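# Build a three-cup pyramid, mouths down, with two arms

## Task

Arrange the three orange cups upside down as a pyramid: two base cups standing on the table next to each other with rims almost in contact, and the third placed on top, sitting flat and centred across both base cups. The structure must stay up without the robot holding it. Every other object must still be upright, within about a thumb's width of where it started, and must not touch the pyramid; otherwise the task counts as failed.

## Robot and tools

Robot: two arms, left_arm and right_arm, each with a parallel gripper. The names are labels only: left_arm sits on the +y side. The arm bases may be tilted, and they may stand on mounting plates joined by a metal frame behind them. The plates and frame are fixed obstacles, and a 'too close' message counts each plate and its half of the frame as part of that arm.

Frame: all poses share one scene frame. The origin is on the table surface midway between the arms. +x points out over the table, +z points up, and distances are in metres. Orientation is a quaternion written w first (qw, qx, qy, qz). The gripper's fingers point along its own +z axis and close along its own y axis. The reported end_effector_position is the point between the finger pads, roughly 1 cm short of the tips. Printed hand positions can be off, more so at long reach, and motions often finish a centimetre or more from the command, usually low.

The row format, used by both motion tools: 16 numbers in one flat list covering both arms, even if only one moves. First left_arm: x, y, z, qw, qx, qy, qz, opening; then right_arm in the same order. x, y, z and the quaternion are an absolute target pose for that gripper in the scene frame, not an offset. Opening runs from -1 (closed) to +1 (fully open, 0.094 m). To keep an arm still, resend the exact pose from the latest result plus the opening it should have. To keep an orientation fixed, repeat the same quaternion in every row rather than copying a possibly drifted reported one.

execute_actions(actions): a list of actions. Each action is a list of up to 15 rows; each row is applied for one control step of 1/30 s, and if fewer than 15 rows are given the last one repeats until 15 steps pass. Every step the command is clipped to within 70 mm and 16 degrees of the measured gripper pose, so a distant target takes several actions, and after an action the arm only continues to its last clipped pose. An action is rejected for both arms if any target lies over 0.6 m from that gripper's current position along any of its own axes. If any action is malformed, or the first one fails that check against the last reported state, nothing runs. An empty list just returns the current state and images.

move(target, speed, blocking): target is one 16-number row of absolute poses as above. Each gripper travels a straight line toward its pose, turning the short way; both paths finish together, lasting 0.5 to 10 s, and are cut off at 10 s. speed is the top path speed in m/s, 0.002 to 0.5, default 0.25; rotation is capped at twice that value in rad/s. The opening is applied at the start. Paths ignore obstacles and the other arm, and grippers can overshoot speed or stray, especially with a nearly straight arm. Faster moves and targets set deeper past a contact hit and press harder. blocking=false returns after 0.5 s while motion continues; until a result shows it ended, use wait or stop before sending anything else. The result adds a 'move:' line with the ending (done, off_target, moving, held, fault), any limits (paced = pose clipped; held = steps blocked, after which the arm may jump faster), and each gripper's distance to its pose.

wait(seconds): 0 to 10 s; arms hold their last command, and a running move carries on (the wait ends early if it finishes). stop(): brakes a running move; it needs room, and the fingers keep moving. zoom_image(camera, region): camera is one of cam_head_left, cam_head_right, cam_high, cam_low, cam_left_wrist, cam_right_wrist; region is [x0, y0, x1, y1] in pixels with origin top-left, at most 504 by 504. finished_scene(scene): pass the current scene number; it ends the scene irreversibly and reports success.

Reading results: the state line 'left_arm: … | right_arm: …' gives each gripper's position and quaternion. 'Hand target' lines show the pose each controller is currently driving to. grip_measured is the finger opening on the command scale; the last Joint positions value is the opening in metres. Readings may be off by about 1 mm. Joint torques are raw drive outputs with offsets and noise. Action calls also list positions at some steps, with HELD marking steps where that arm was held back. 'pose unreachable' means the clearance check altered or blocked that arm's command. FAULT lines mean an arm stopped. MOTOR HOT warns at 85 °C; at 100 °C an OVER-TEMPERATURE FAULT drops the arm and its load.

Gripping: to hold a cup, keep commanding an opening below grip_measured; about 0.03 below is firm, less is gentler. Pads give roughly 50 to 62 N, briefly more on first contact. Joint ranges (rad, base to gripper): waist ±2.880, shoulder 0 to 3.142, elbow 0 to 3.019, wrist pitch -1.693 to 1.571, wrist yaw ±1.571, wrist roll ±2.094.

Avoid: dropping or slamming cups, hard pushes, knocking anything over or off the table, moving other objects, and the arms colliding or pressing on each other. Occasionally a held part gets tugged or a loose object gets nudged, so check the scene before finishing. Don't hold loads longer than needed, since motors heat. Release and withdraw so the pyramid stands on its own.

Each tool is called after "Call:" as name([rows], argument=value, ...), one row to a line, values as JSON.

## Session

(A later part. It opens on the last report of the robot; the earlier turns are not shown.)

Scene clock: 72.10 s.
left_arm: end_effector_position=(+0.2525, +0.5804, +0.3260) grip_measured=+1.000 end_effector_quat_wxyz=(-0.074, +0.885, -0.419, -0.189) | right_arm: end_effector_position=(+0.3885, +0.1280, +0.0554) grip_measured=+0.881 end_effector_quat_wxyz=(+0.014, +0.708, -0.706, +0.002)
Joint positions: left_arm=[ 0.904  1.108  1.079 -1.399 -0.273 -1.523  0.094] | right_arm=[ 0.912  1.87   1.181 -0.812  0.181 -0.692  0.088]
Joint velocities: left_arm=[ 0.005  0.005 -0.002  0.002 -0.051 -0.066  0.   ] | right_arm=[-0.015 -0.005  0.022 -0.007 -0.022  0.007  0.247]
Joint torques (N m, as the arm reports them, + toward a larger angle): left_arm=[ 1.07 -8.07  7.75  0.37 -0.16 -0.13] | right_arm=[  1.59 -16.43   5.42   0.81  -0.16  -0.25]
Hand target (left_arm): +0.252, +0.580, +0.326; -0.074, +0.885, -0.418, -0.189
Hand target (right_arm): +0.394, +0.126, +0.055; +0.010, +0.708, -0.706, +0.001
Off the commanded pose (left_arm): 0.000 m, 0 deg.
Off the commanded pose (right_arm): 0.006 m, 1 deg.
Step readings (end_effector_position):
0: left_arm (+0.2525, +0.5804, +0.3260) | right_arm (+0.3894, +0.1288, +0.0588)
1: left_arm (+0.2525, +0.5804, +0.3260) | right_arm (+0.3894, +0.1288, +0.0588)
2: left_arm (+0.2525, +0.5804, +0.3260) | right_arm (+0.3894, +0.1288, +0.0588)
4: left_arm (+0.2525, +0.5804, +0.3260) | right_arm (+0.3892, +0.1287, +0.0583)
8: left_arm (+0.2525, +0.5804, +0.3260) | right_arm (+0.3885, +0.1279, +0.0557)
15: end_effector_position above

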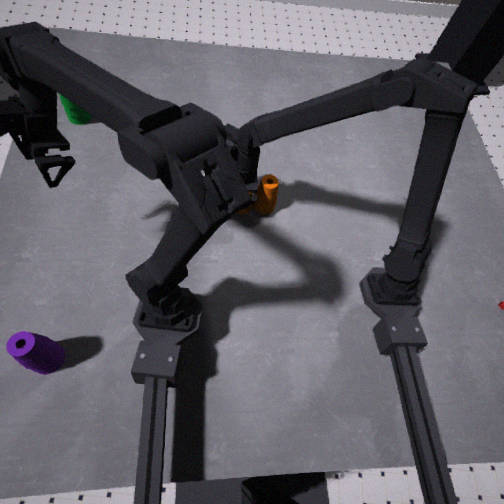

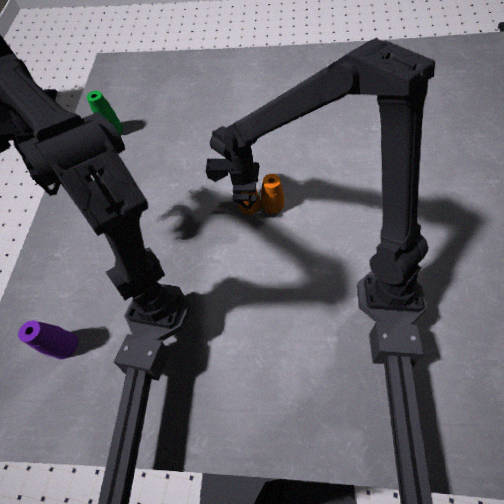

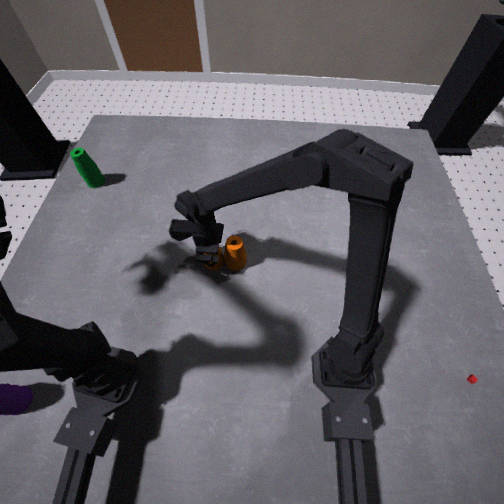

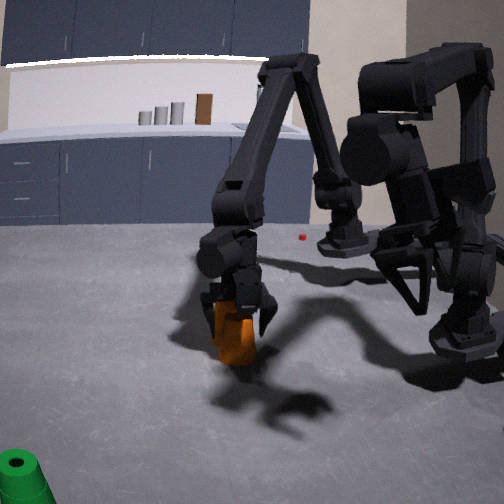

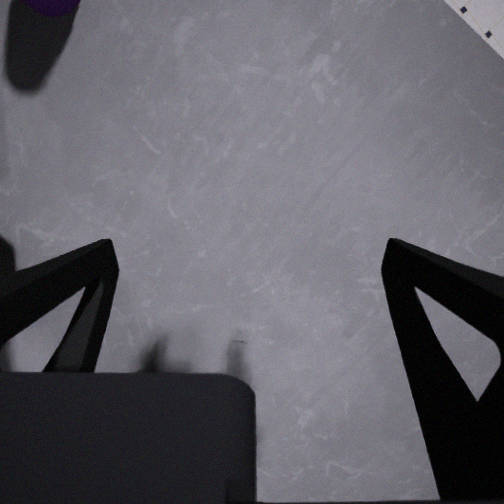

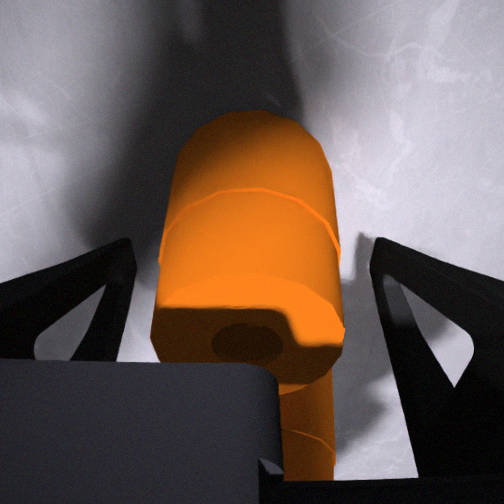

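Call:
execute_actions([
  [[0.2525, 0.5804, 0.3260, -0.074, 0.885, -0.418, -0.189, 1.0, 0.3954, 0.1267, 0.059, 0.0055, 0.7075, -0.7067, 0.0008, 1.0],[0.2525, 0.5804, 0.3260, -0.074, 0.885, -0.418, -0.189, 1.0, 0.3966, 0.1277, 0.063, 0.0015, 0.7072, -0.7070, 0.0002, 1.0],[0.2525, 0.5804, 0.3260, -0.074, 0.885, -0.418, -0.189, 1.0, 0.3978, 0.1286, 0.067, -0.0025, 0.7069, -0.7073, -0.0003, 1.0],[0.2525, 0.5804, 0.3260, -0.074, 0.885, -0.418, -0.189, 1.0, 0.3985, 0.1290, 0.071, -0.005, 0.7067, -0.7075, -0.0006, 1.0],[0.2525, 0.5804, 0.3260, -0.074, 0.885, -0.418, -0.189, 1.0, 0.3985, 0.1290, 0.075, -0.005, 0.7067, -0.7075, -0.0006, 1.0],[0.2525, 0.5804, 0.3260, -0.074, 0.885, -0.418, -0.189, 1.0, 0.3985, 0.1290, 0.079, -0.005, 0.7067, -0.7075, -0.0006, 1.0],[0.2525, 0.5804, 0.3260, -0.074, 0.885, -0.418, -0.189, 1.0, 0.3985, 0.1290, 0.083, -0.005, 0.7067, -0.7075, -0.0006, 1.0],[0.2525, 0.5804, 0.3260, -0.074, 0.885, -0.418, -0.189, 1.0, 0.3985, 0.1290, 0.087, -0.005, 0.7067, -0.7075, -0.0006, 1.0],[0.2525, 0.5804, 0.3260, -0.074, 0.885, -0.418, -0.189, 1.0, 0.3985, 0.1290, 0.091, -0.005, 0.7067, -0.7075, -0.0006, 1.0],[0.2525, 0.5804, 0.3260, -0.074, 0.885, -0.418, -0.189, 1.0, 0.3985, 0.1290, 0.0945, -0.005, 0.7067, -0.7075, -0.0006, 1.0],[0.2525, 0.5804, 0.3260, -0.074, 0.885, -0.418, -0.189, 1.0, 0.3985, 0.1285, 0.0975, -0.005, 0.7067, -0.7075, -0.0006, 1.0],[0.2525, 0.5804, 0.3260, -0.074, 0.885, -0.418, -0.189, 1.0, 0.3985, 0.1271, 0.100, -0.005, 0.7067, -0.7075, -0.0006, 1.0],[0.2525, 0.5804, 0.3260, -0.074, 0.885, -0.418, -0.189, 1.0, 0.3985, 0.1249, 0.102, -0.005, 0.7067, -0.7075, -0.0006, 1.0],[0.2525, 0.5804, 0.3260, -0.074, 0.885, -0.418, -0.189, 1.0, 0.3984, 0.1217, 0.1033, -0.005, 0.7067, -0.7075, -0.0006, 1.0],[0.2525, 0.5804, 0.3260, -0.074, 0.885, -0.418, -0.189, 1.0, 0.3984, 0.1179, 0.104, -0.005, 0.7067, -0.7075, -0.0006, 1.0]],
  [[0.2525, 0.5804, 0.3260, -0.074, 0.885, -0.418, -0.189, 1.0, 0.3983, 0.1133, 0.104, -0.005, 0.7067, -0.7075, -0.0006, 1.0],[0.2525, 0.5804, 0.3260, -0.074, 0.885, -0.418, -0.189, 1.0, 0.3982, 0.1083, 0.104, -0.005, 0.7067, -0.7075, -0.0006, 1.0],[0.2525, 0.5804, 0.3260, -0.074, 0.885, -0.418, -0.189, 1.0, 0.3982, 0.1027, 0.104, -0.005, 0.7067, -0.7075, -0.0006, 1.0],[0.2525, 0.5804, 0.3260, -0.074, 0.885, -0.418, -0.189, 1.0, 0.3981, 0.0969, 0.104, -0.005, 0.7067, -0.7075, -0.0006, 1.0],[0.2525, 0.5804, 0.3260, -0.074, 0.885, -0.418, -0.189, 1.0, 0.3980, 0.0910, 0.104, -0.005, 0.7067, -0.7075, -0.0006, 1.0],[0.2525, 0.5804, 0.3260, -0.074, 0.885, -0.418, -0.189, 1.0, 0.3979, 0.0851, 0.104, -0.005, 0.7067, -0.7075, -0.0006, 1.0],[0.2525, 0.5804, 0.3260, -0.074, 0.885, -0.418, -0.189, 1.0, 0.3978, 0.0793, 0.104, -0.005, 0.7067, -0.7075, -0.0006, 1.0],[0.2525, 0.5804, 0.3260, -0.074, 0.885, -0.418, -0.189, 1.0, 0.3978, 0.0737, 0.1035, -0.005, 0.7067, -0.7075, -0.0006, 1.0],[0.2525, 0.5804, 0.3260, -0.074, 0.885, -0.418, -0.189, 1.0, 0.3977, 0.0687, 0.1025, -0.005, 0.7067, -0.7075, -0.0006, 1.0],[0.2525, 0.5804, 0.3260, -0.074, 0.885, -0.418, -0.189, 1.0, 0.3976, 0.0641, 0.101, -0.005, 0.7067, -0.7075, -0.0006, 1.0],[0.2525, 0.5804, 0.3260, -0.074, 0.885, -0.418, -0.189, 1.0, 0.3976, 0.0603, 0.099, -0.005, 0.7067, -0.7075, -0.0006, 1.0],[0.2525, 0.5804, 0.3260, -0.074, 0.885, -0.418, -0.189, 1.0, 0.3975, 0.0571, 0.097, -0.005, 0.7067, -0.7075, -0.0006, 1.0],[0.2525, 0.5804, 0.3260, -0.074, 0.885, -0.418, -0.189, 1.0, 0.3975, 0.0549, 0.0955, -0.005, 0.7067, -0.7075, -0.0006, 1.0],[0.2525, 0.5804, 0.3260, -0.074, 0.885, -0.418, -0.189, 1.0, 0.3975, 0.0535, 0.0945, -0.005, 0.7067, -0.7075, -0.0006, 1.0],[0.2525, 0.5804, 0.3260, -0.074, 0.885, -0.418, -0.189, 1.0, 0.3975, 0.0530, 0.094, -0.005, 0.7067, -0.7075, -0.0006, 1.0]],
])

Call:
wait(seconds=0.4)

Scene clock: 78.07 s.
left_arm: end_effector_position=(+0.2525, +0.5804, +0.3260) grip_measured=+1.000 end_effector_quat_wxyz=(-0.074, +0.885, -0.419, -0.189) | right_arm: end_effector_position=(+0.3938, +0.0545, +0.0892) grip_measured=+1.000 end_effector_quat_wxyz=(+0.010, +0.699, -0.715, +0.001)
Joint positions: left_arm=[ 0.904  1.108  1.079 -1.399 -0.273 -1.523  0.094] | right_arm=[ 0.811  1.685  1.029 -0.82   0.171 -0.77   0.094]
Joint velocities: left_arm=[ 0.005 -0.015 -0.012 -0.007 -0.007  0.007  0.   ] | right_arm=[-0.161 -0.005 -0.154  0.129 -0.022 -0.154  0.   ]
Joint torques (N m, as the arm reports them, + toward a larger angle): left_arm=[ 1.39 -8.5   7.71  0.29 -0.18 -0.14] | right_arm=[  1.26 -15.19   5.56   0.93  -0.23  -0.27]
Hand target (left_arm): +0.252, +0.580, +0.326; -0.074, +0.885, -0.418, -0.189
Hand target (right_arm): +0.398, +0.053, +0.094; -0.005, +0.707, -0.708, -0.001
Off the commanded pose (left_arm): 0.000 m, 0 deg.
Off the commanded pose (right_arm): 0.006 m, 2 deg.
Step readings (end_effector_position; steps 1 to 15: 1st action; 16 to 30: 2nd action):
0: left_arm (+0.2525, +0.5804, +0.3260) | right_arm (+0.3885, +0.1280, +0.0554)
1: left_arm (+0.2525, +0.5804, +0.3260) | right_arm (+0.3885, +0.1280, +0.0554)
2: left_arm (+0.2525, +0.5804, +0.3260) | right_arm (+0.3885, +0.1280, +0.0554)
4: left_arm (+0.2525, +0.5804, +0.3260) | right_arm (+0.3886, +0.1281, +0.0555)
8: left_arm (+0.2525, +0.5804, +0.3260) | right_arm (+0.3892, +0.1275, +0.0604)
15: left_arm (+0.2525, +0.5804, +0.3260) | right_arm (+0.3924, +0.1239, +0.0866)
16: left_arm (+0.2525, +0.5804, +0.3260) | right_arm (+0.3933, +0.1239, +0.0904)
17: left_arm (+0.2525, +0.5804, +0.3260) | right_arm (+0.3940, +0.1232, +0.0941)
19: left_arm (+0.2525, +0.5804, +0.3260) | right_arm (+0.3930, +0.1172, +0.0990)
23: left_arm (+0.2525, +0.5804, +0.3260) | right_arm (+0.3901, +0.0928, +0.1002)
30: end_effector_position above

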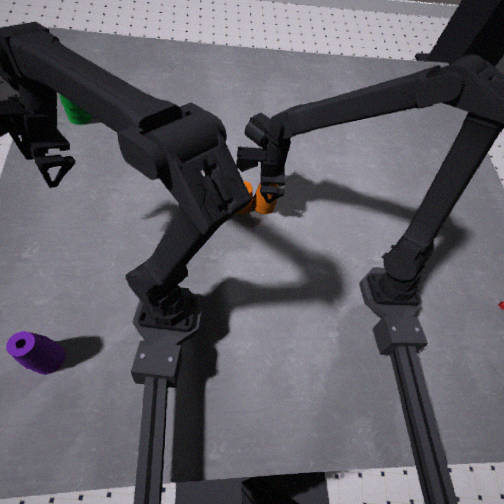

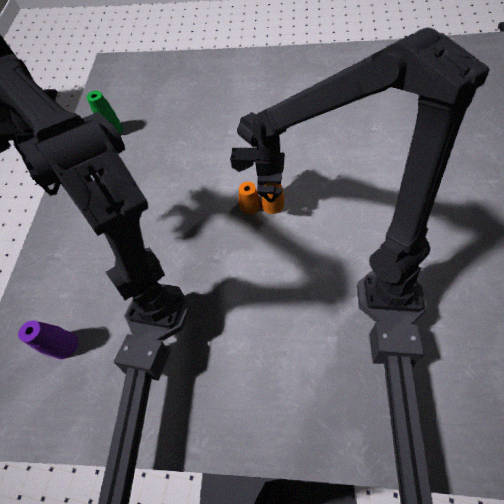

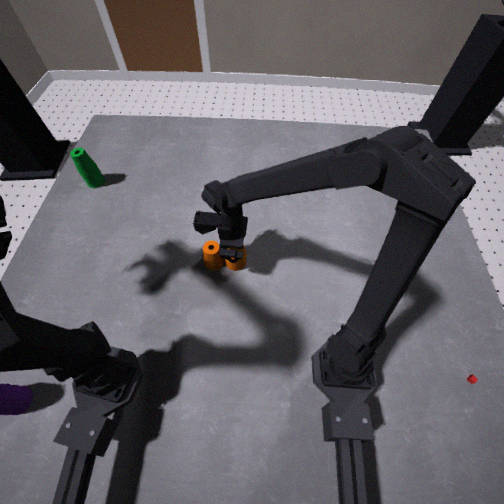

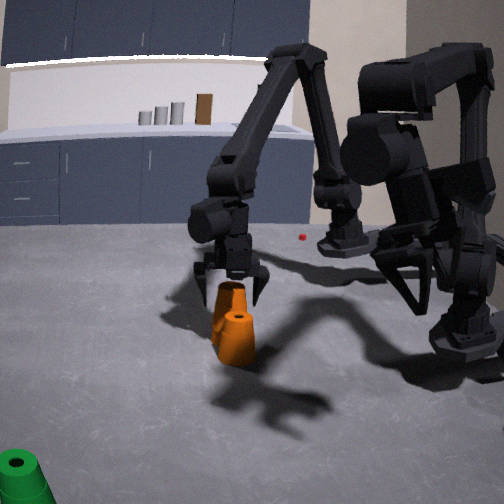

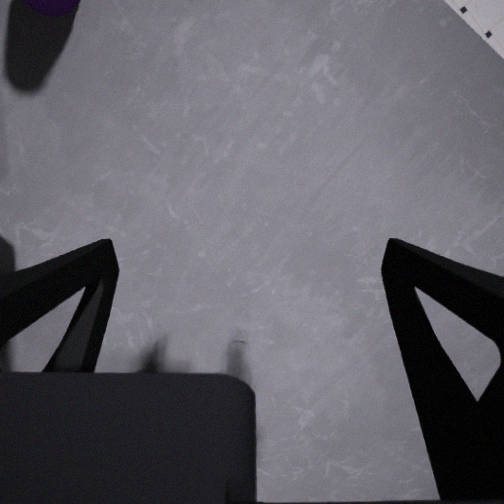

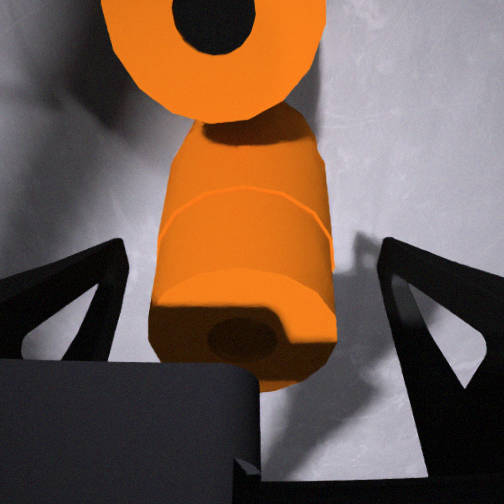

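Scene clock: 78.47 s.
left_arm: end_effector_position=(+0.2525, +0.5804, +0.3260) grip_measured=+1.000 end_effector_quat_wxyz=(-0.074, +0.885, -0.419, -0.189) | right_arm: end_effector_position=(+0.3947, +0.0518, +0.0868) grip_measured=+1.000 end_effector_quat_wxyz=(+0.009, +0.703, -0.711, +0.000)
Joint positions: left_arm=[ 0.904  1.108  1.079 -1.399 -0.273 -1.523  0.094] | right_arm=[ 0.803  1.685  1.022 -0.81   0.169 -0.79   0.094]
Joint velocities: left_arm=[ 0.005 -0.005 -0.012 -0.002 -0.007  0.125  0.   ] | right_arm=[-0.015 -0.015 -0.032 -0.017 -0.037 -0.007  0.   ]
Joint torques (N m, as the arm reports them, + toward a larger angle): left_arm=[ 1.37 -7.88  7.78  0.4  -0.2  -0.14] | right_arm=[  1.15 -15.51   5.37   0.87  -0.19  -0.24]
Hand target (left_arm): +0.252, +0.580, +0.326; -0.074, +0.885, -0.418, -0.189
Hand target (right_arm): +0.398, +0.053, +0.094; -0.005, +0.706, -0.708, -0.001
Off the commanded pose (left_arm): 0.000 m, 0 deg.
Off the commanded pose (right_arm): 0.008 m, 2 deg.
wait: 0.40 s; at rest by 0.27 s

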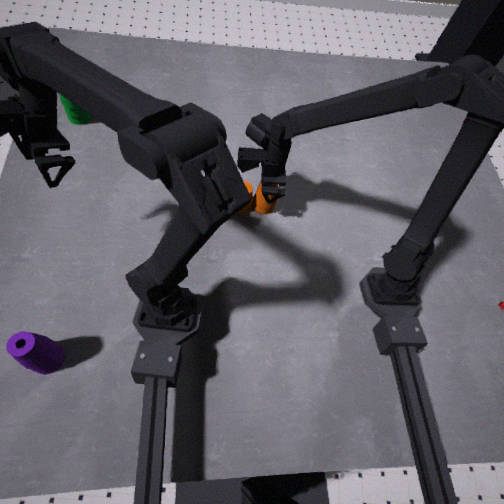

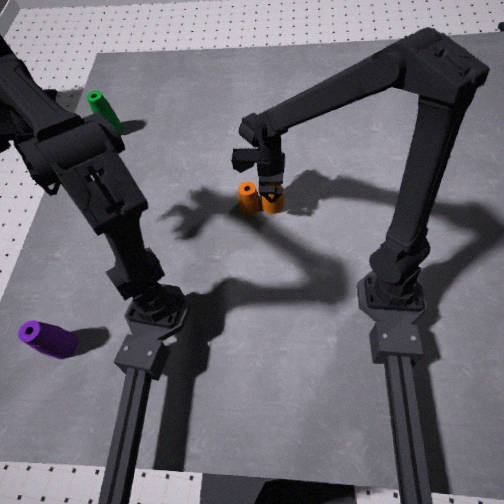

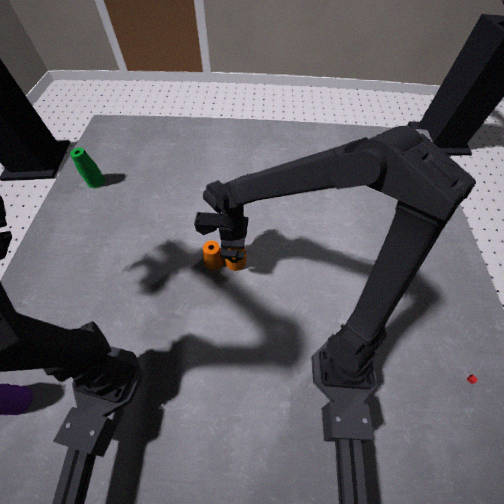

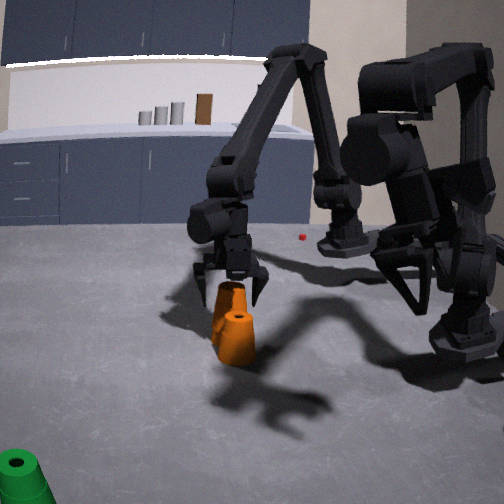

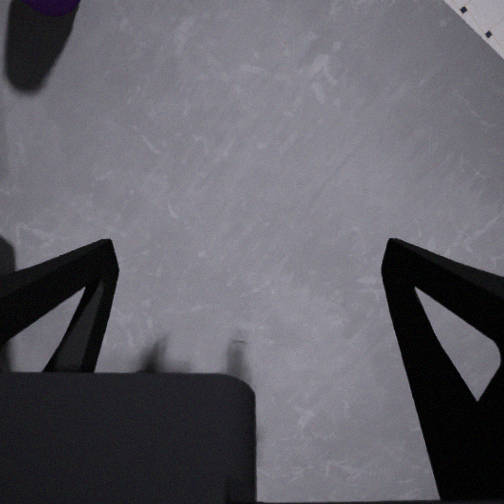

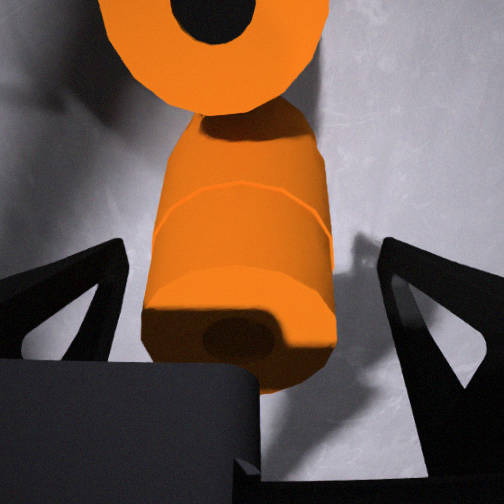

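Call:
execute_actions(actions=[])

Scene clock: 80.27 s.
left_arm: end_effector_position=(+0.2525, +0.5804, +0.3260) grip_measured=+1.000 end_effector_quat_wxyz=(-0.074, +0.885, -0.419, -0.189) | right_arm: end_effector_position=(+0.3947, +0.0518, +0.0868) grip_measured=+1.000 end_effector_quat_wxyz=(+0.009, +0.704, -0.711, +0.000)
Joint positions: left_arm=[ 0.904  1.108  1.079 -1.399 -0.273 -1.523  0.094] | right_arm=[ 0.803  1.685  1.022 -0.81   0.169 -0.791  0.094]
Joint velocities: left_arm=[ 0.024  0.005 -0.017 -0.012  0.051 -0.007  0.   ] | right_arm=[-0.005  0.015  0.007  0.007 -0.022 -0.051  0.   ]
Joint torques (N m, as the arm reports them, + toward a larger angle): left_arm=[ 1.09 -7.45  7.64  0.39 -0.18 -0.12] | right_arm=[  1.18 -15.51   5.31   0.87  -0.19  -0.26]
Hand target (left_arm): +0.252, +0.580, +0.326; -0.074, +0.885, -0.418, -0.189
Hand target (right_arm): +0.398, +0.053, +0.094; -0.005, +0.706, -0.708, -0.001
Off the commanded pose (left_arm): 0.000 m, 0 deg.
Off the commanded pose (right_arm): 0.008 m, 2 deg.

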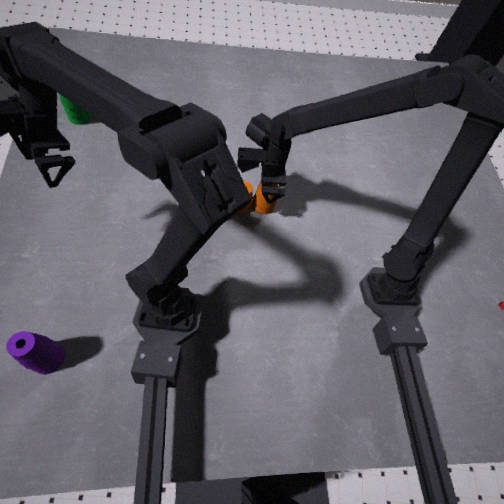

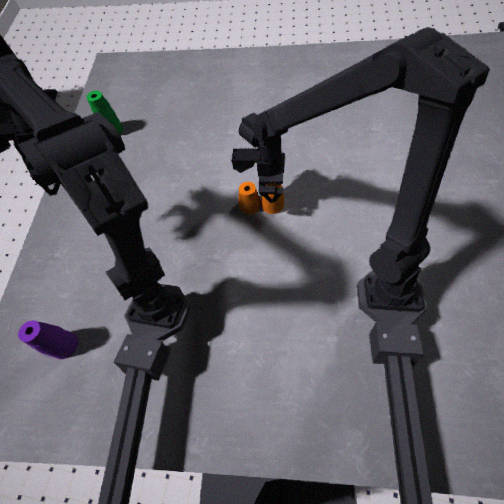

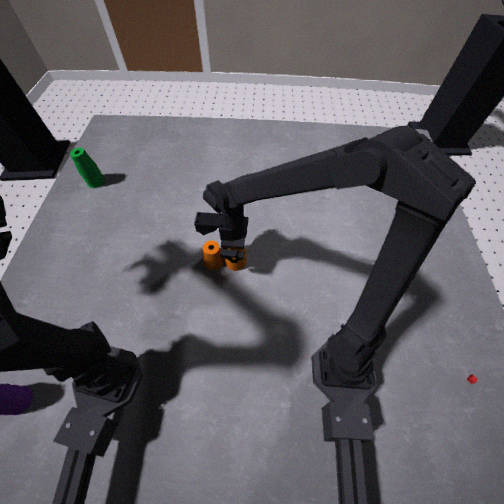

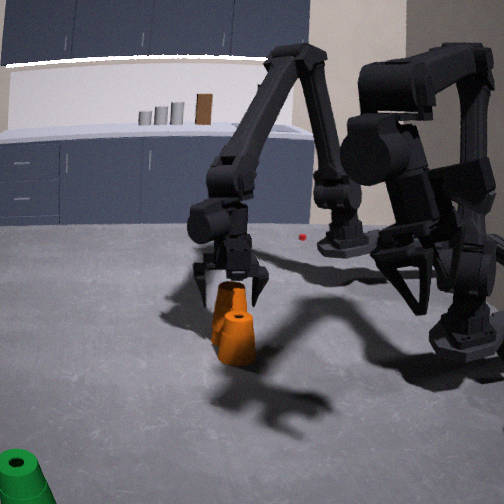

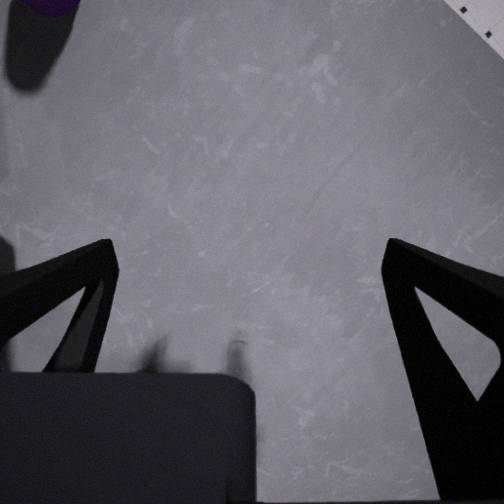

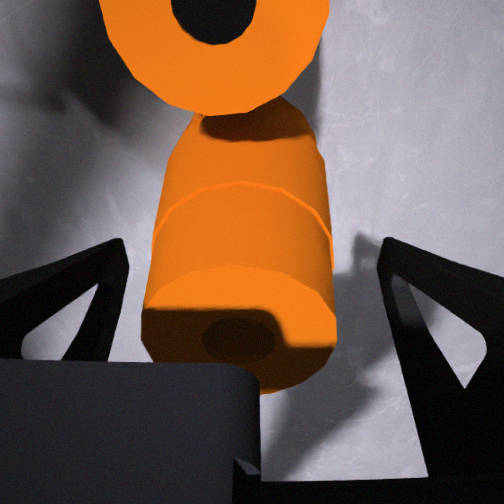

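Call:
execute_actions([
  [[0.2525,0.5804,0.3260,-0.074,0.885,-0.418,-0.189,1.0,0.3965,0.054,0.094,-0.005,0.7067,-0.7075,-0.0006,0.95],[0.2525,0.5804,0.3260,-0.074,0.885,-0.418,-0.189,1.0,0.3955,0.055,0.094,-0.005,0.7067,-0.7075,-0.0006,0.9],[0.2525,0.5804,0.3260,-0.074,0.885,-0.418,-0.189,1.0,0.3945,0.056,0.094,-0.005,0.7067,-0.7075,-0.0006,0.85],[0.2525,0.5804,0.3260,-0.074,0.885,-0.418,-0.189,1.0,0.3935,0.057,0.094,-0.005,0.7067,-0.7075,-0.0006,0.8],[0.2525,0.5804,0.3260,-0.074,0.885,-0.418,-0.189,1.0,0.3925,0.058,0.094,-0.005,0.7067,-0.7075,-0.0006,0.75],[0.2525,0.5804,0.3260,-0.074,0.885,-0.418,-0.189,1.0,0.3915,0.059,0.094,-0.005,0.7067,-0.7075,-0.0006,0.7],[0.2525,0.5804,0.3260,-0.074,0.885,-0.418,-0.189,1.0,0.3908,0.0598,0.094,-0.005,0.7067,-0.7075,-0.0006,0.65],[0.2525,0.5804,0.3260,-0.074,0.885,-0.418,-0.189,1.0,0.3902,0.0605,0.094,-0.005,0.7067,-0.7075,-0.0006,0.6],[0.2525,0.5804,0.3260,-0.074,0.885,-0.418,-0.189,1.0,0.3902,0.0605,0.094,-0.005,0.7067,-0.7075,-0.0006,0.57]],
])

Call:
wait(seconds=0.2)

Scene clock: 85.43 s.
left_arm: end_effector_position=(+0.2525, +0.5804, +0.3260) grip_measured=+1.000 end_effector_quat_wxyz=(-0.074, +0.885, -0.419, -0.189) | right_arm: end_effector_position=(+0.3924, +0.0558, +0.0875) grip_measured=+0.571 end_effector_quat_wxyz=(+0.006, +0.707, -0.707, -0.000)
Joint positions: left_arm=[ 0.904  1.108  1.079 -1.399 -0.273 -1.523  0.094] | right_arm=[ 0.813  1.685  1.022 -0.806  0.169 -0.791  0.074]
Joint velocities: left_arm=[-0.005 -0.024 -0.017 -0.002 -0.007  0.037  0.   ] | right_arm=[-0.015 -0.015 -0.002  0.007 -0.022 -0.051 -0.001]
Joint torques (N m, as the arm reports them, + toward a larger angle): left_arm=[ 1.11 -7.37  7.61  0.43 -0.16 -0.18] | right_arm=[  1.93 -15.31   5.01   0.88  -0.07   0.03]
Hand target (left_arm): +0.252, +0.580, +0.326; -0.074, +0.885, -0.418, -0.189
Hand target (right_arm): +0.390, +0.060, +0.094; -0.005, +0.707, -0.707, -0.000
Off the commanded pose (left_arm): 0.000 m, 0 deg.
Off the commanded pose (right_arm): 0.008 m, 1 deg.
Step readings (end_effector_position):
0: left_arm (+0.2525, +0.5804, +0.3260) | right_arm (+0.3947, +0.0518, +0.0868)
1: left_arm (+0.2525, +0.5804, +0.3260) | right_arm (+0.3948, +0.0518, +0.0868)
2: left_arm (+0.2525, +0.5804, +0.3260) | right_arm (+0.3949, +0.0519, +0.0868)
4: left_arm (+0.2525, +0.5804, +0.3260) | right_arm (+0.3951, +0.0521, +0.0868)
8: left_arm (+0.2525, +0.5804, +0.3260) | right_arm (+0.3949, +0.0529, +0.0869)
15: end_effector_position above

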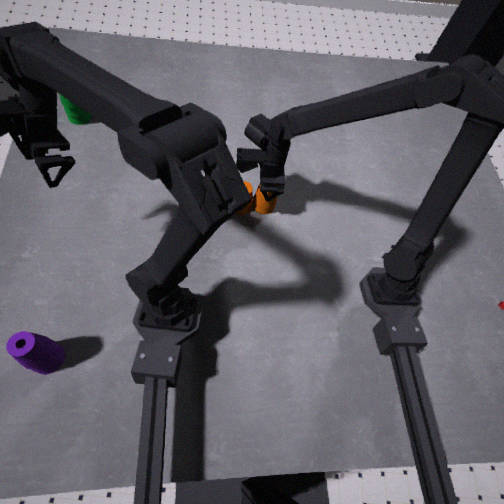

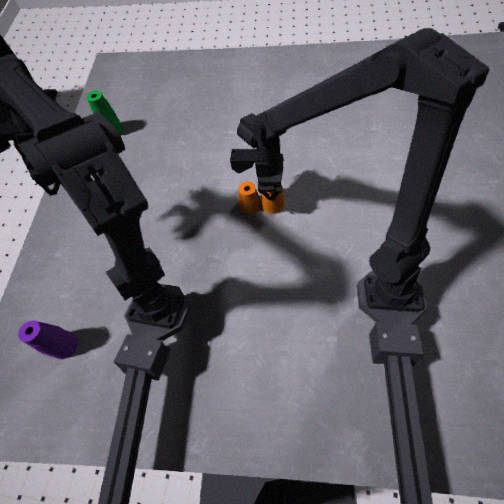

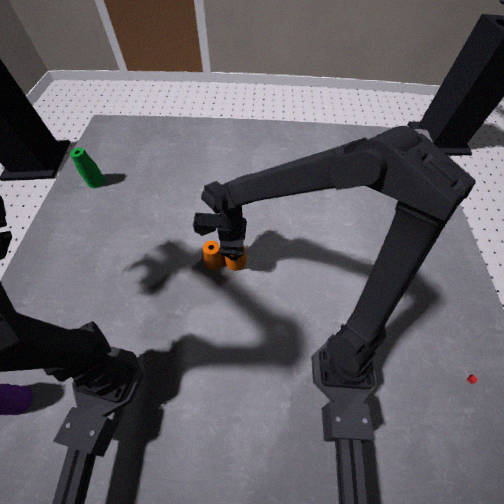

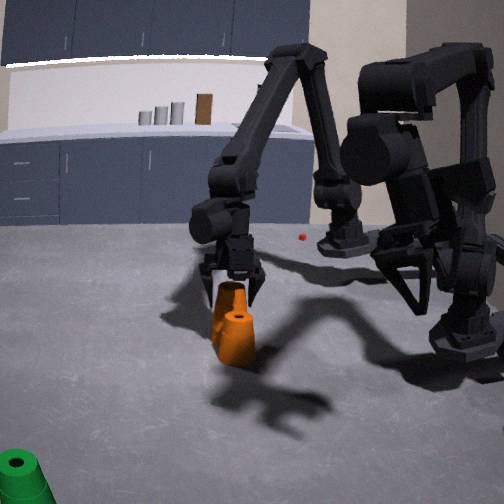

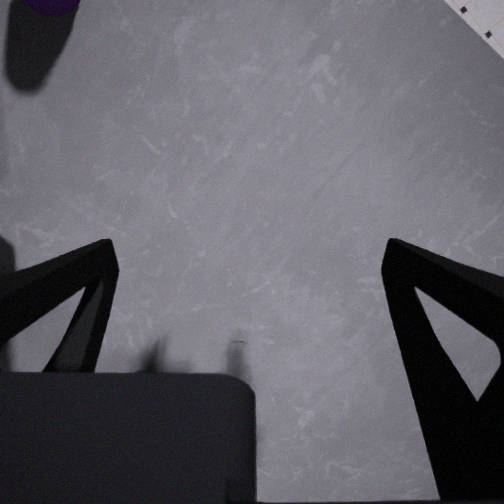

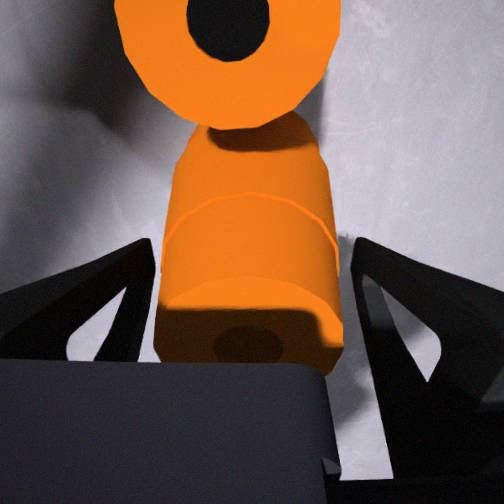

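Scene clock: 85.63 s.
left_arm: end_effector_position=(+0.2525, +0.5804, +0.3260) grip_measured=+1.000 end_effector_quat_wxyz=(-0.074, +0.885, -0.419, -0.189) | right_arm: end_effector_position=(+0.3924, +0.0558, +0.0875) grip_measured=+0.571 end_effector_quat_wxyz=(+0.006, +0.707, -0.707, -0.000)
Joint positions: left_arm=[ 0.904  1.108  1.079 -1.399 -0.273 -1.523  0.094] | right_arm=[ 0.813  1.685  1.022 -0.806  0.169 -0.791  0.074]
Joint velocities: left_arm=[-0.005 -0.005 -0.012 -0.007 -0.022  0.007  0.   ] | right_arm=[-0.005 -0.005  0.002 -0.007  0.022 -0.022 -0.   ]
Joint torques (N m, as the arm reports them, + toward a larger angle): left_arm=[ 1.11 -8.1   7.6   0.35 -0.16 -0.1 ] | right_arm=[  2.02 -15.28   5.02   0.87  -0.06   0.02]
Hand target (left_arm): +0.252, +0.580, +0.326; -0.074, +0.885, -0.418, -0.189
Hand target (right_arm): +0.390, +0.060, +0.094; -0.005, +0.707, -0.707, -0.000
Off the commanded pose (left_arm): 0.000 m, 0 deg.
Off the commanded pose (right_arm): 0.008 m, 1 deg.
wait: 0.20 s; at rest by 0.17 s

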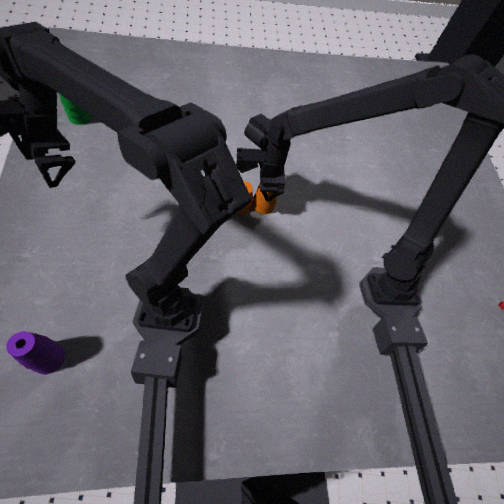

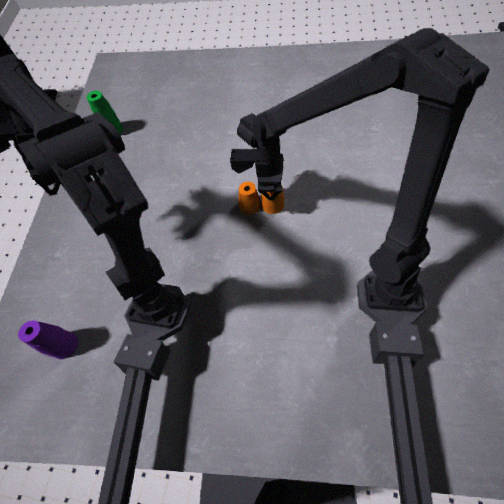

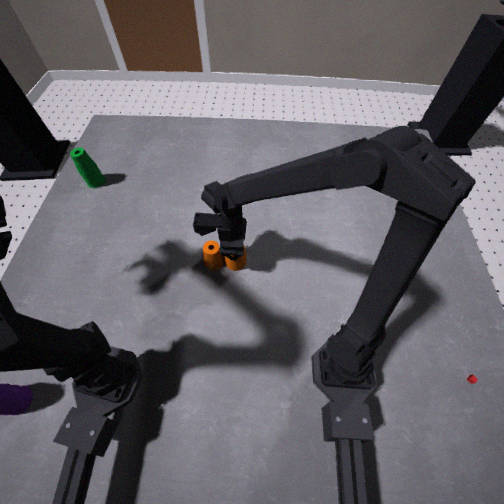

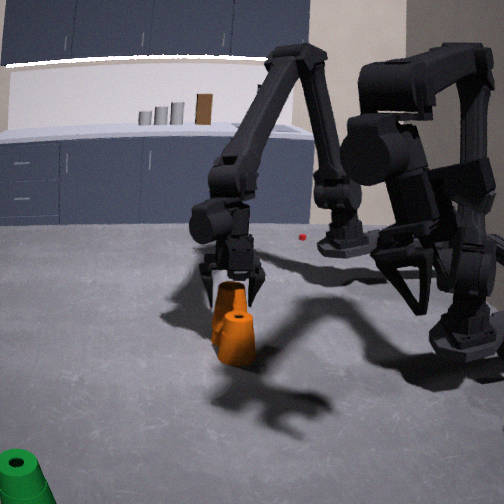

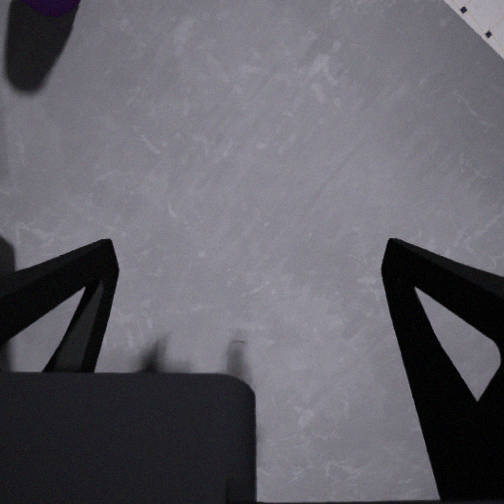

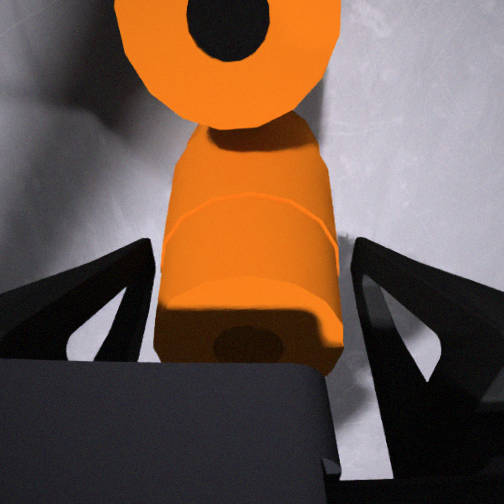

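Call:
execute_actions([
  [[0.2525,0.5804,0.3260,-0.074,0.885,-0.418,-0.189,1.0,0.3902,0.0605,0.094,-0.005,0.7067,-0.7075,-0.0006,0.52],[0.2525,0.5804,0.3260,-0.074,0.885,-0.418,-0.189,1.0,0.3902,0.0605,0.094,-0.005,0.7067,-0.7075,-0.0006,0.47],[0.2525,0.5804,0.3260,-0.074,0.885,-0.418,-0.189,1.0,0.3902,0.0605,0.094,-0.005,0.7067,-0.7075,-0.0006,0.42],[0.2525,0.5804,0.3260,-0.074,0.885,-0.418,-0.189,1.0,0.3902,0.0605,0.094,-0.005,0.7067,-0.7075,-0.0006,0.38],[0.2525,0.5804,0.3260,-0.074,0.885,-0.418,-0.189,1.0,0.3902,0.0605,0.094,-0.005,0.7067,-0.7075,-0.0006,0.35],[0.2525,0.5804,0.3260,-0.074,0.885,-0.418,-0.189,1.0,0.3902,0.0605,0.094,-0.005,0.7067,-0.7075,-0.0006,0.325],[0.2525,0.5804,0.3260,-0.074,0.885,-0.418,-0.189,1.0,0.3902,0.0605,0.094,-0.005,0.7067,-0.7075,-0.0006,0.305],[0.2525,0.5804,0.3260,-0.074,0.885,-0.418,-0.189,1.0,0.3902,0.0605,0.094,-0.005,0.7067,-0.7075,-0.0006,0.29],[0.2525,0.5804,0.3260,-0.074,0.885,-0.418,-0.189,1.0,0.3902,0.0605,0.094,-0.005,0.7067,-0.7075,-0.0006,0.28],[0.2525,0.5804,0.3260,-0.074,0.885,-0.418,-0.189,1.0,0.3902,0.0605,0.094,-0.005,0.7067,-0.7075,-0.0006,0.27],[0.2525,0.5804,0.3260,-0.074,0.885,-0.418,-0.189,1.0,0.3925,0.0624,0.0963,-0.0084,0.7065,-0.7077,-0.0009,0.27],[0.2525,0.5804,0.3260,-0.074,0.885,-0.418,-0.189,1.0,0.3948,0.0643,0.0986,-0.0118,0.7062,-0.7078,-0.0012,0.27],[0.2525,0.5804,0.3260,-0.074,0.885,-0.418,-0.189,1.0,0.3970,0.0662,0.1009,-0.0151,0.7060,-0.7080,-0.0015,0.27],[0.2525,0.5804,0.3260,-0.074,0.885,-0.418,-0.189,1.0,0.3993,0.0682,0.1033,-0.0185,0.7058,-0.7081,-0.0018,0.27],[0.2525,0.5804,0.3260,-0.074,0.885,-0.418,-0.189,1.0,0.4016,0.0701,0.1056,-0.0219,0.7055,-0.7083,-0.0021,0.27]],
  [[0.2525,0.5804,0.3260,-0.074,0.885,-0.418,-0.189,1.0,0.4039,0.0720,0.1079,-0.0253,0.7053,-0.7084,-0.0024,0.27],[0.2525,0.5804,0.3260,-0.074,0.885,-0.418,-0.189,1.0,0.4061,0.0739,0.1102,-0.0286,0.7050,-0.7086,-0.0027,0.27],[0.2525,0.5804,0.3260,-0.074,0.885,-0.418,-0.189,1.0,0.4084,0.0758,0.1125,-0.032,0.7048,-0.7087,-0.003,0.27],[0.2525,0.5804,0.3260,-0.074,0.885,-0.418,-0.189,1.0,0.4084,0.0758,0.1145,-0.032,0.7048,-0.7087,-0.003,0.27],[0.2525,0.5804,0.3260,-0.074,0.885,-0.418,-0.189,1.0,0.4084,0.0758,0.1170,-0.032,0.7048,-0.7087,-0.003,0.27],[0.2525,0.5804,0.3260,-0.074,0.885,-0.418,-0.189,1.0,0.4084,0.0758,0.1200,-0.032,0.7048,-0.7087,-0.003,0.27],[0.2525,0.5804,0.3260,-0.074,0.885,-0.418,-0.189,1.0,0.4084,0.0758,0.1230,-0.032,0.7048,-0.7087,-0.003,0.27],[0.2525,0.5804,0.3260,-0.074,0.885,-0.418,-0.189,1.0,0.4084,0.0758,0.1260,-0.032,0.7048,-0.7087,-0.003,0.27],[0.2525,0.5804,0.3260,-0.074,0.885,-0.418,-0.189,1.0,0.4084,0.0758,0.1290,-0.032,0.7048,-0.7087,-0.003,0.27],[0.2525,0.5804,0.3260,-0.074,0.885,-0.418,-0.189,1.0,0.4084,0.0758,0.1320,-0.032,0.7048,-0.7087,-0.003,0.27],[0.2525,0.5804,0.3260,-0.074,0.885,-0.418,-0.189,1.0,0.4084,0.0758,0.1350,-0.032,0.7048,-0.7087,-0.003,0.27],[0.2525,0.5804,0.3260,-0.074,0.885,-0.418,-0.189,1.0,0.4084,0.0758,0.1380,-0.032,0.7048,-0.7087,-0.003,0.27],[0.2525,0.5804,0.3260,-0.074,0.885,-0.418,-0.189,1.0,0.4084,0.0758,0.1410,-0.032,0.7048,-0.7087,-0.003,0.27],[0.2525,0.5804,0.3260,-0.074,0.885,-0.418,-0.189,1.0,0.4084,0.0758,0.1440,-0.032,0.7048,-0.7087,-0.003,0.27],[0.2525,0.5804,0.3260,-0.074,0.885,-0.418,-0.189,1.0,0.4084,0.0758,0.1470,-0.032,0.7048,-0.7087,-0.003,0.27]],
])

Call:
wait(seconds=0.3)

Scene clock: 91.17 s.
left_arm: end_effector_position=(+0.2525, +0.5804, +0.3260) grip_measured=+1.000 end_effector_quat_wxyz=(-0.074, +0.885, -0.419, -0.189) | right_arm: end_effector_position=(+0.3905, +0.0537, +0.1129) grip_measured=+0.297 end_effector_quat_wxyz=(+0.004, +0.709, -0.705, -0.001)
Joint positions: left_arm=[ 0.904  1.108  1.079 -1.399 -0.273 -1.523  0.094] | right_arm=[ 0.822  1.629  1.028 -0.864  0.168 -0.79   0.061]
Joint velocities: left_arm=[-0.005 -0.005  0.017 -0.007  0.007 -0.081  0.   ] | right_arm=[ 0.044 -0.181  0.09  -0.237  0.007  0.022  0.001]
Joint torques (N m, as the arm reports them, + toward a larger angle): left_arm=[ 0.73 -7.63  7.82  0.49 -0.19 -0.14] | right_arm=[  1.75 -14.97  10.05   0.24  -0.15   0.1 ]
Hand target (left_arm): +0.252, +0.580, +0.326; -0.074, +0.885, -0.418, -0.189
Hand target (right_arm): +0.407, +0.075, +0.147; -0.032, +0.705, -0.709, -0.003
Off the commanded pose (left_arm): 0.000 m, 0 deg.
Off the commanded pose (right_arm): 0.044 m, 4 deg.
Step readings (end_effector_position; steps 1 to 15: 1st action; 16 to 30: 2nd action):
0: left_arm (+0.2525, +0.5804, +0.3260) | right_arm (+0.3924, +0.0558, +0.0875)
1: left_arm (+0.2525, +0.5804, +0.3260) | right_arm (+0.3924, +0.0558, +0.0875)
2: left_arm (+0.2525, +0.5804, +0.3260) | right_arm (+0.3924, +0.0558, +0.0875)
4: left_arm (+0.2525, +0.5804, +0.3260) | right_arm (+0.3924, +0.0558, +0.0875)
8: left_arm (+0.2525, +0.5804, +0.3260) | right_arm (+0.3924, +0.0558, +0.0875)
15: left_arm (+0.2525, +0.5804, +0.3260) | right_arm (+0.3924, +0.0558, +0.0875)
16: left_arm (+0.2525, +0.5804, +0.3260) | right_arm (+0.3924, +0.0558, +0.0875)
17: left_arm (+0.2525, +0.5804, +0.3260) | right_arm (+0.3925, +0.0558, +0.0876)
19: left_arm (+0.2525, +0.5804, +0.3260) | right_arm (+0.3927, +0.0559, +0.0884)
23: left_arm (+0.2525, +0.5804, +0.3260) | right_arm (+0.3933, +0.0558, +0.0934)
30: end_effector_position above

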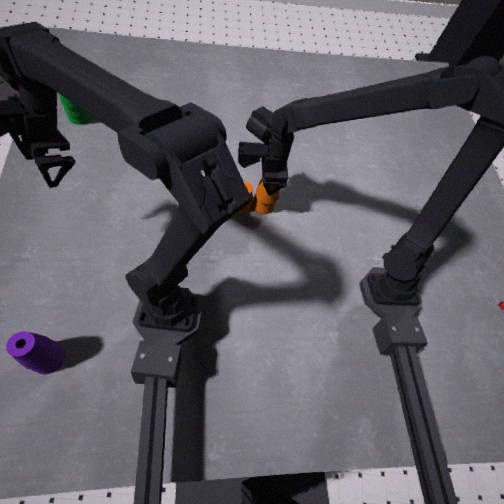

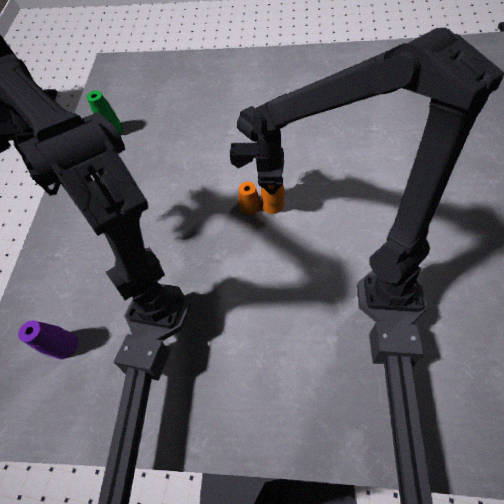

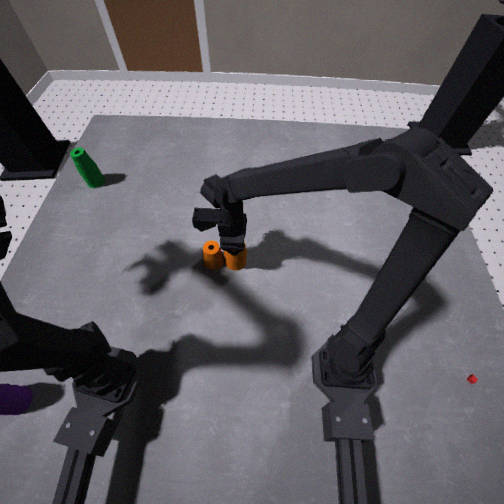

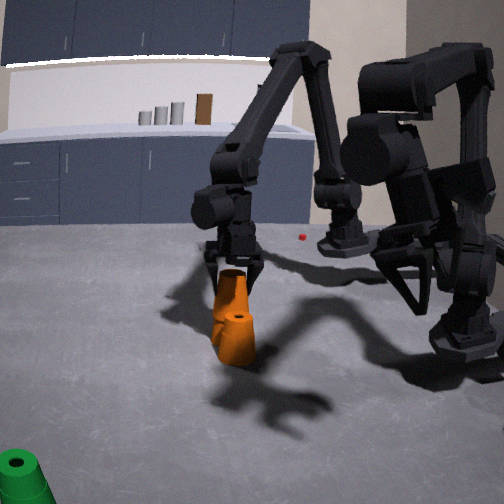

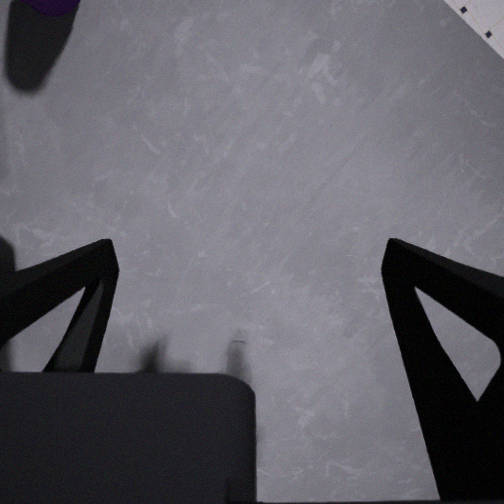

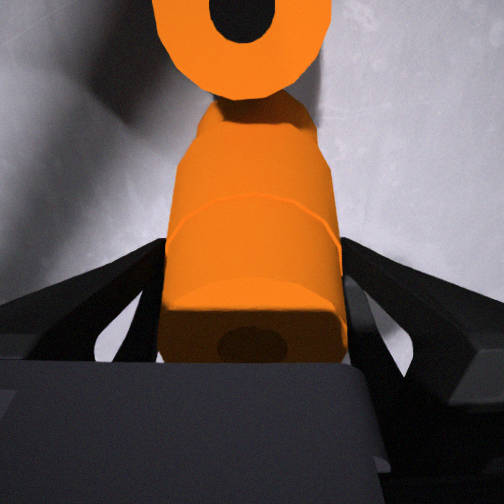

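Scene clock: 91.47 s.
left_arm: end_effector_position=(+0.2525, +0.5804, +0.3260) grip_measured=+1.000 end_effector_quat_wxyz=(-0.074, +0.885, -0.419, -0.189) | right_arm: end_effector_position=(+0.3942, +0.0573, +0.1249) grip_measured=+0.297 end_effector_quat_wxyz=(-0.005, +0.709, -0.706, -0.001)
Joint positions: left_arm=[ 0.904  1.108  1.079 -1.399 -0.273 -1.523  0.094] | right_arm=[ 0.827  1.61   1.041 -0.878  0.168 -0.787  0.061]
Joint velocities: left_arm=[-0.005  0.005  0.007 -0.007  0.066  0.037  0.   ] | right_arm=[-0.005 -0.005 -0.022 -0.027  0.037 -0.11   0.001]
Joint torques (N m, as the arm reports them, + toward a larger angle): left_arm=[ 1.6  -7.56  7.73  0.47 -0.17 -0.12] | right_arm=[  1.89 -14.79   9.92   0.2   -0.15   0.11]
Hand target (left_arm): +0.252, +0.580, +0.326; -0.074, +0.885, -0.418, -0.189
Hand target (right_arm): +0.407, +0.075, +0.147; -0.032, +0.705, -0.709, -0.003
Off the commanded pose (left_arm): 0.000 m, 0 deg.
Off the commanded pose (right_arm): 0.032 m, 3 deg.
wait: 0.30 s; no rest

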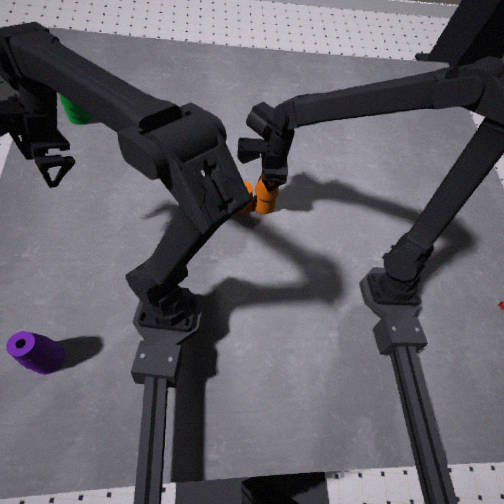

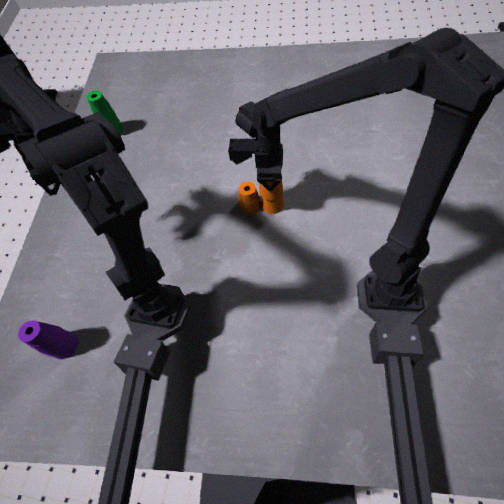

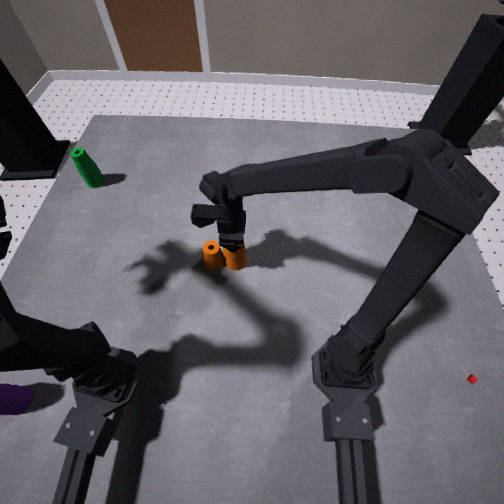

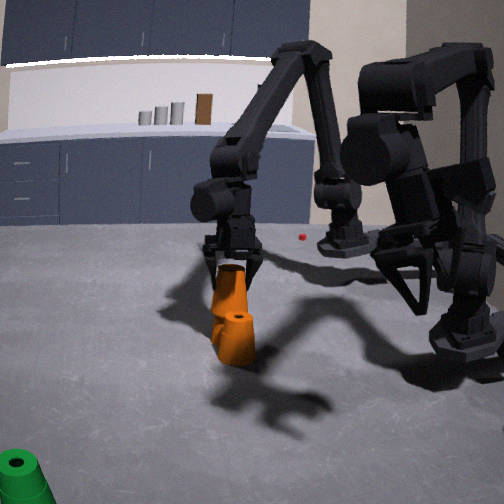

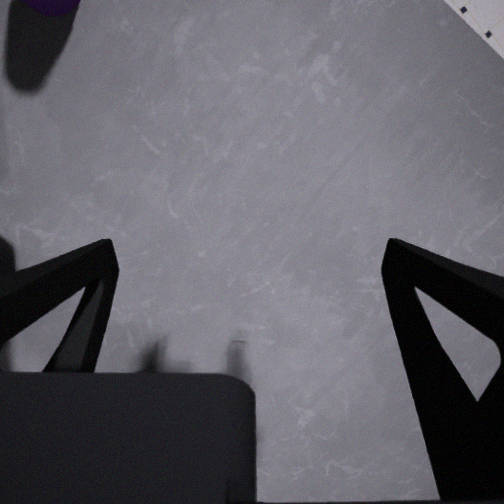

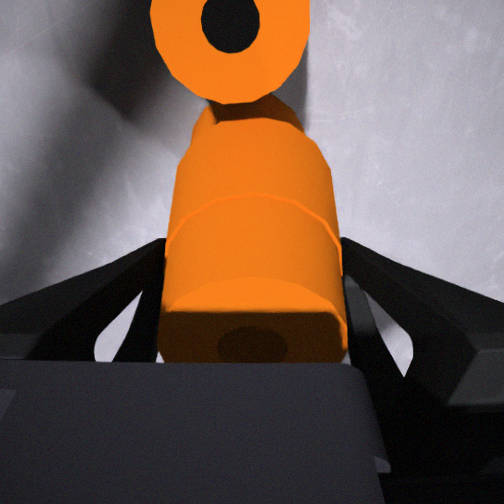

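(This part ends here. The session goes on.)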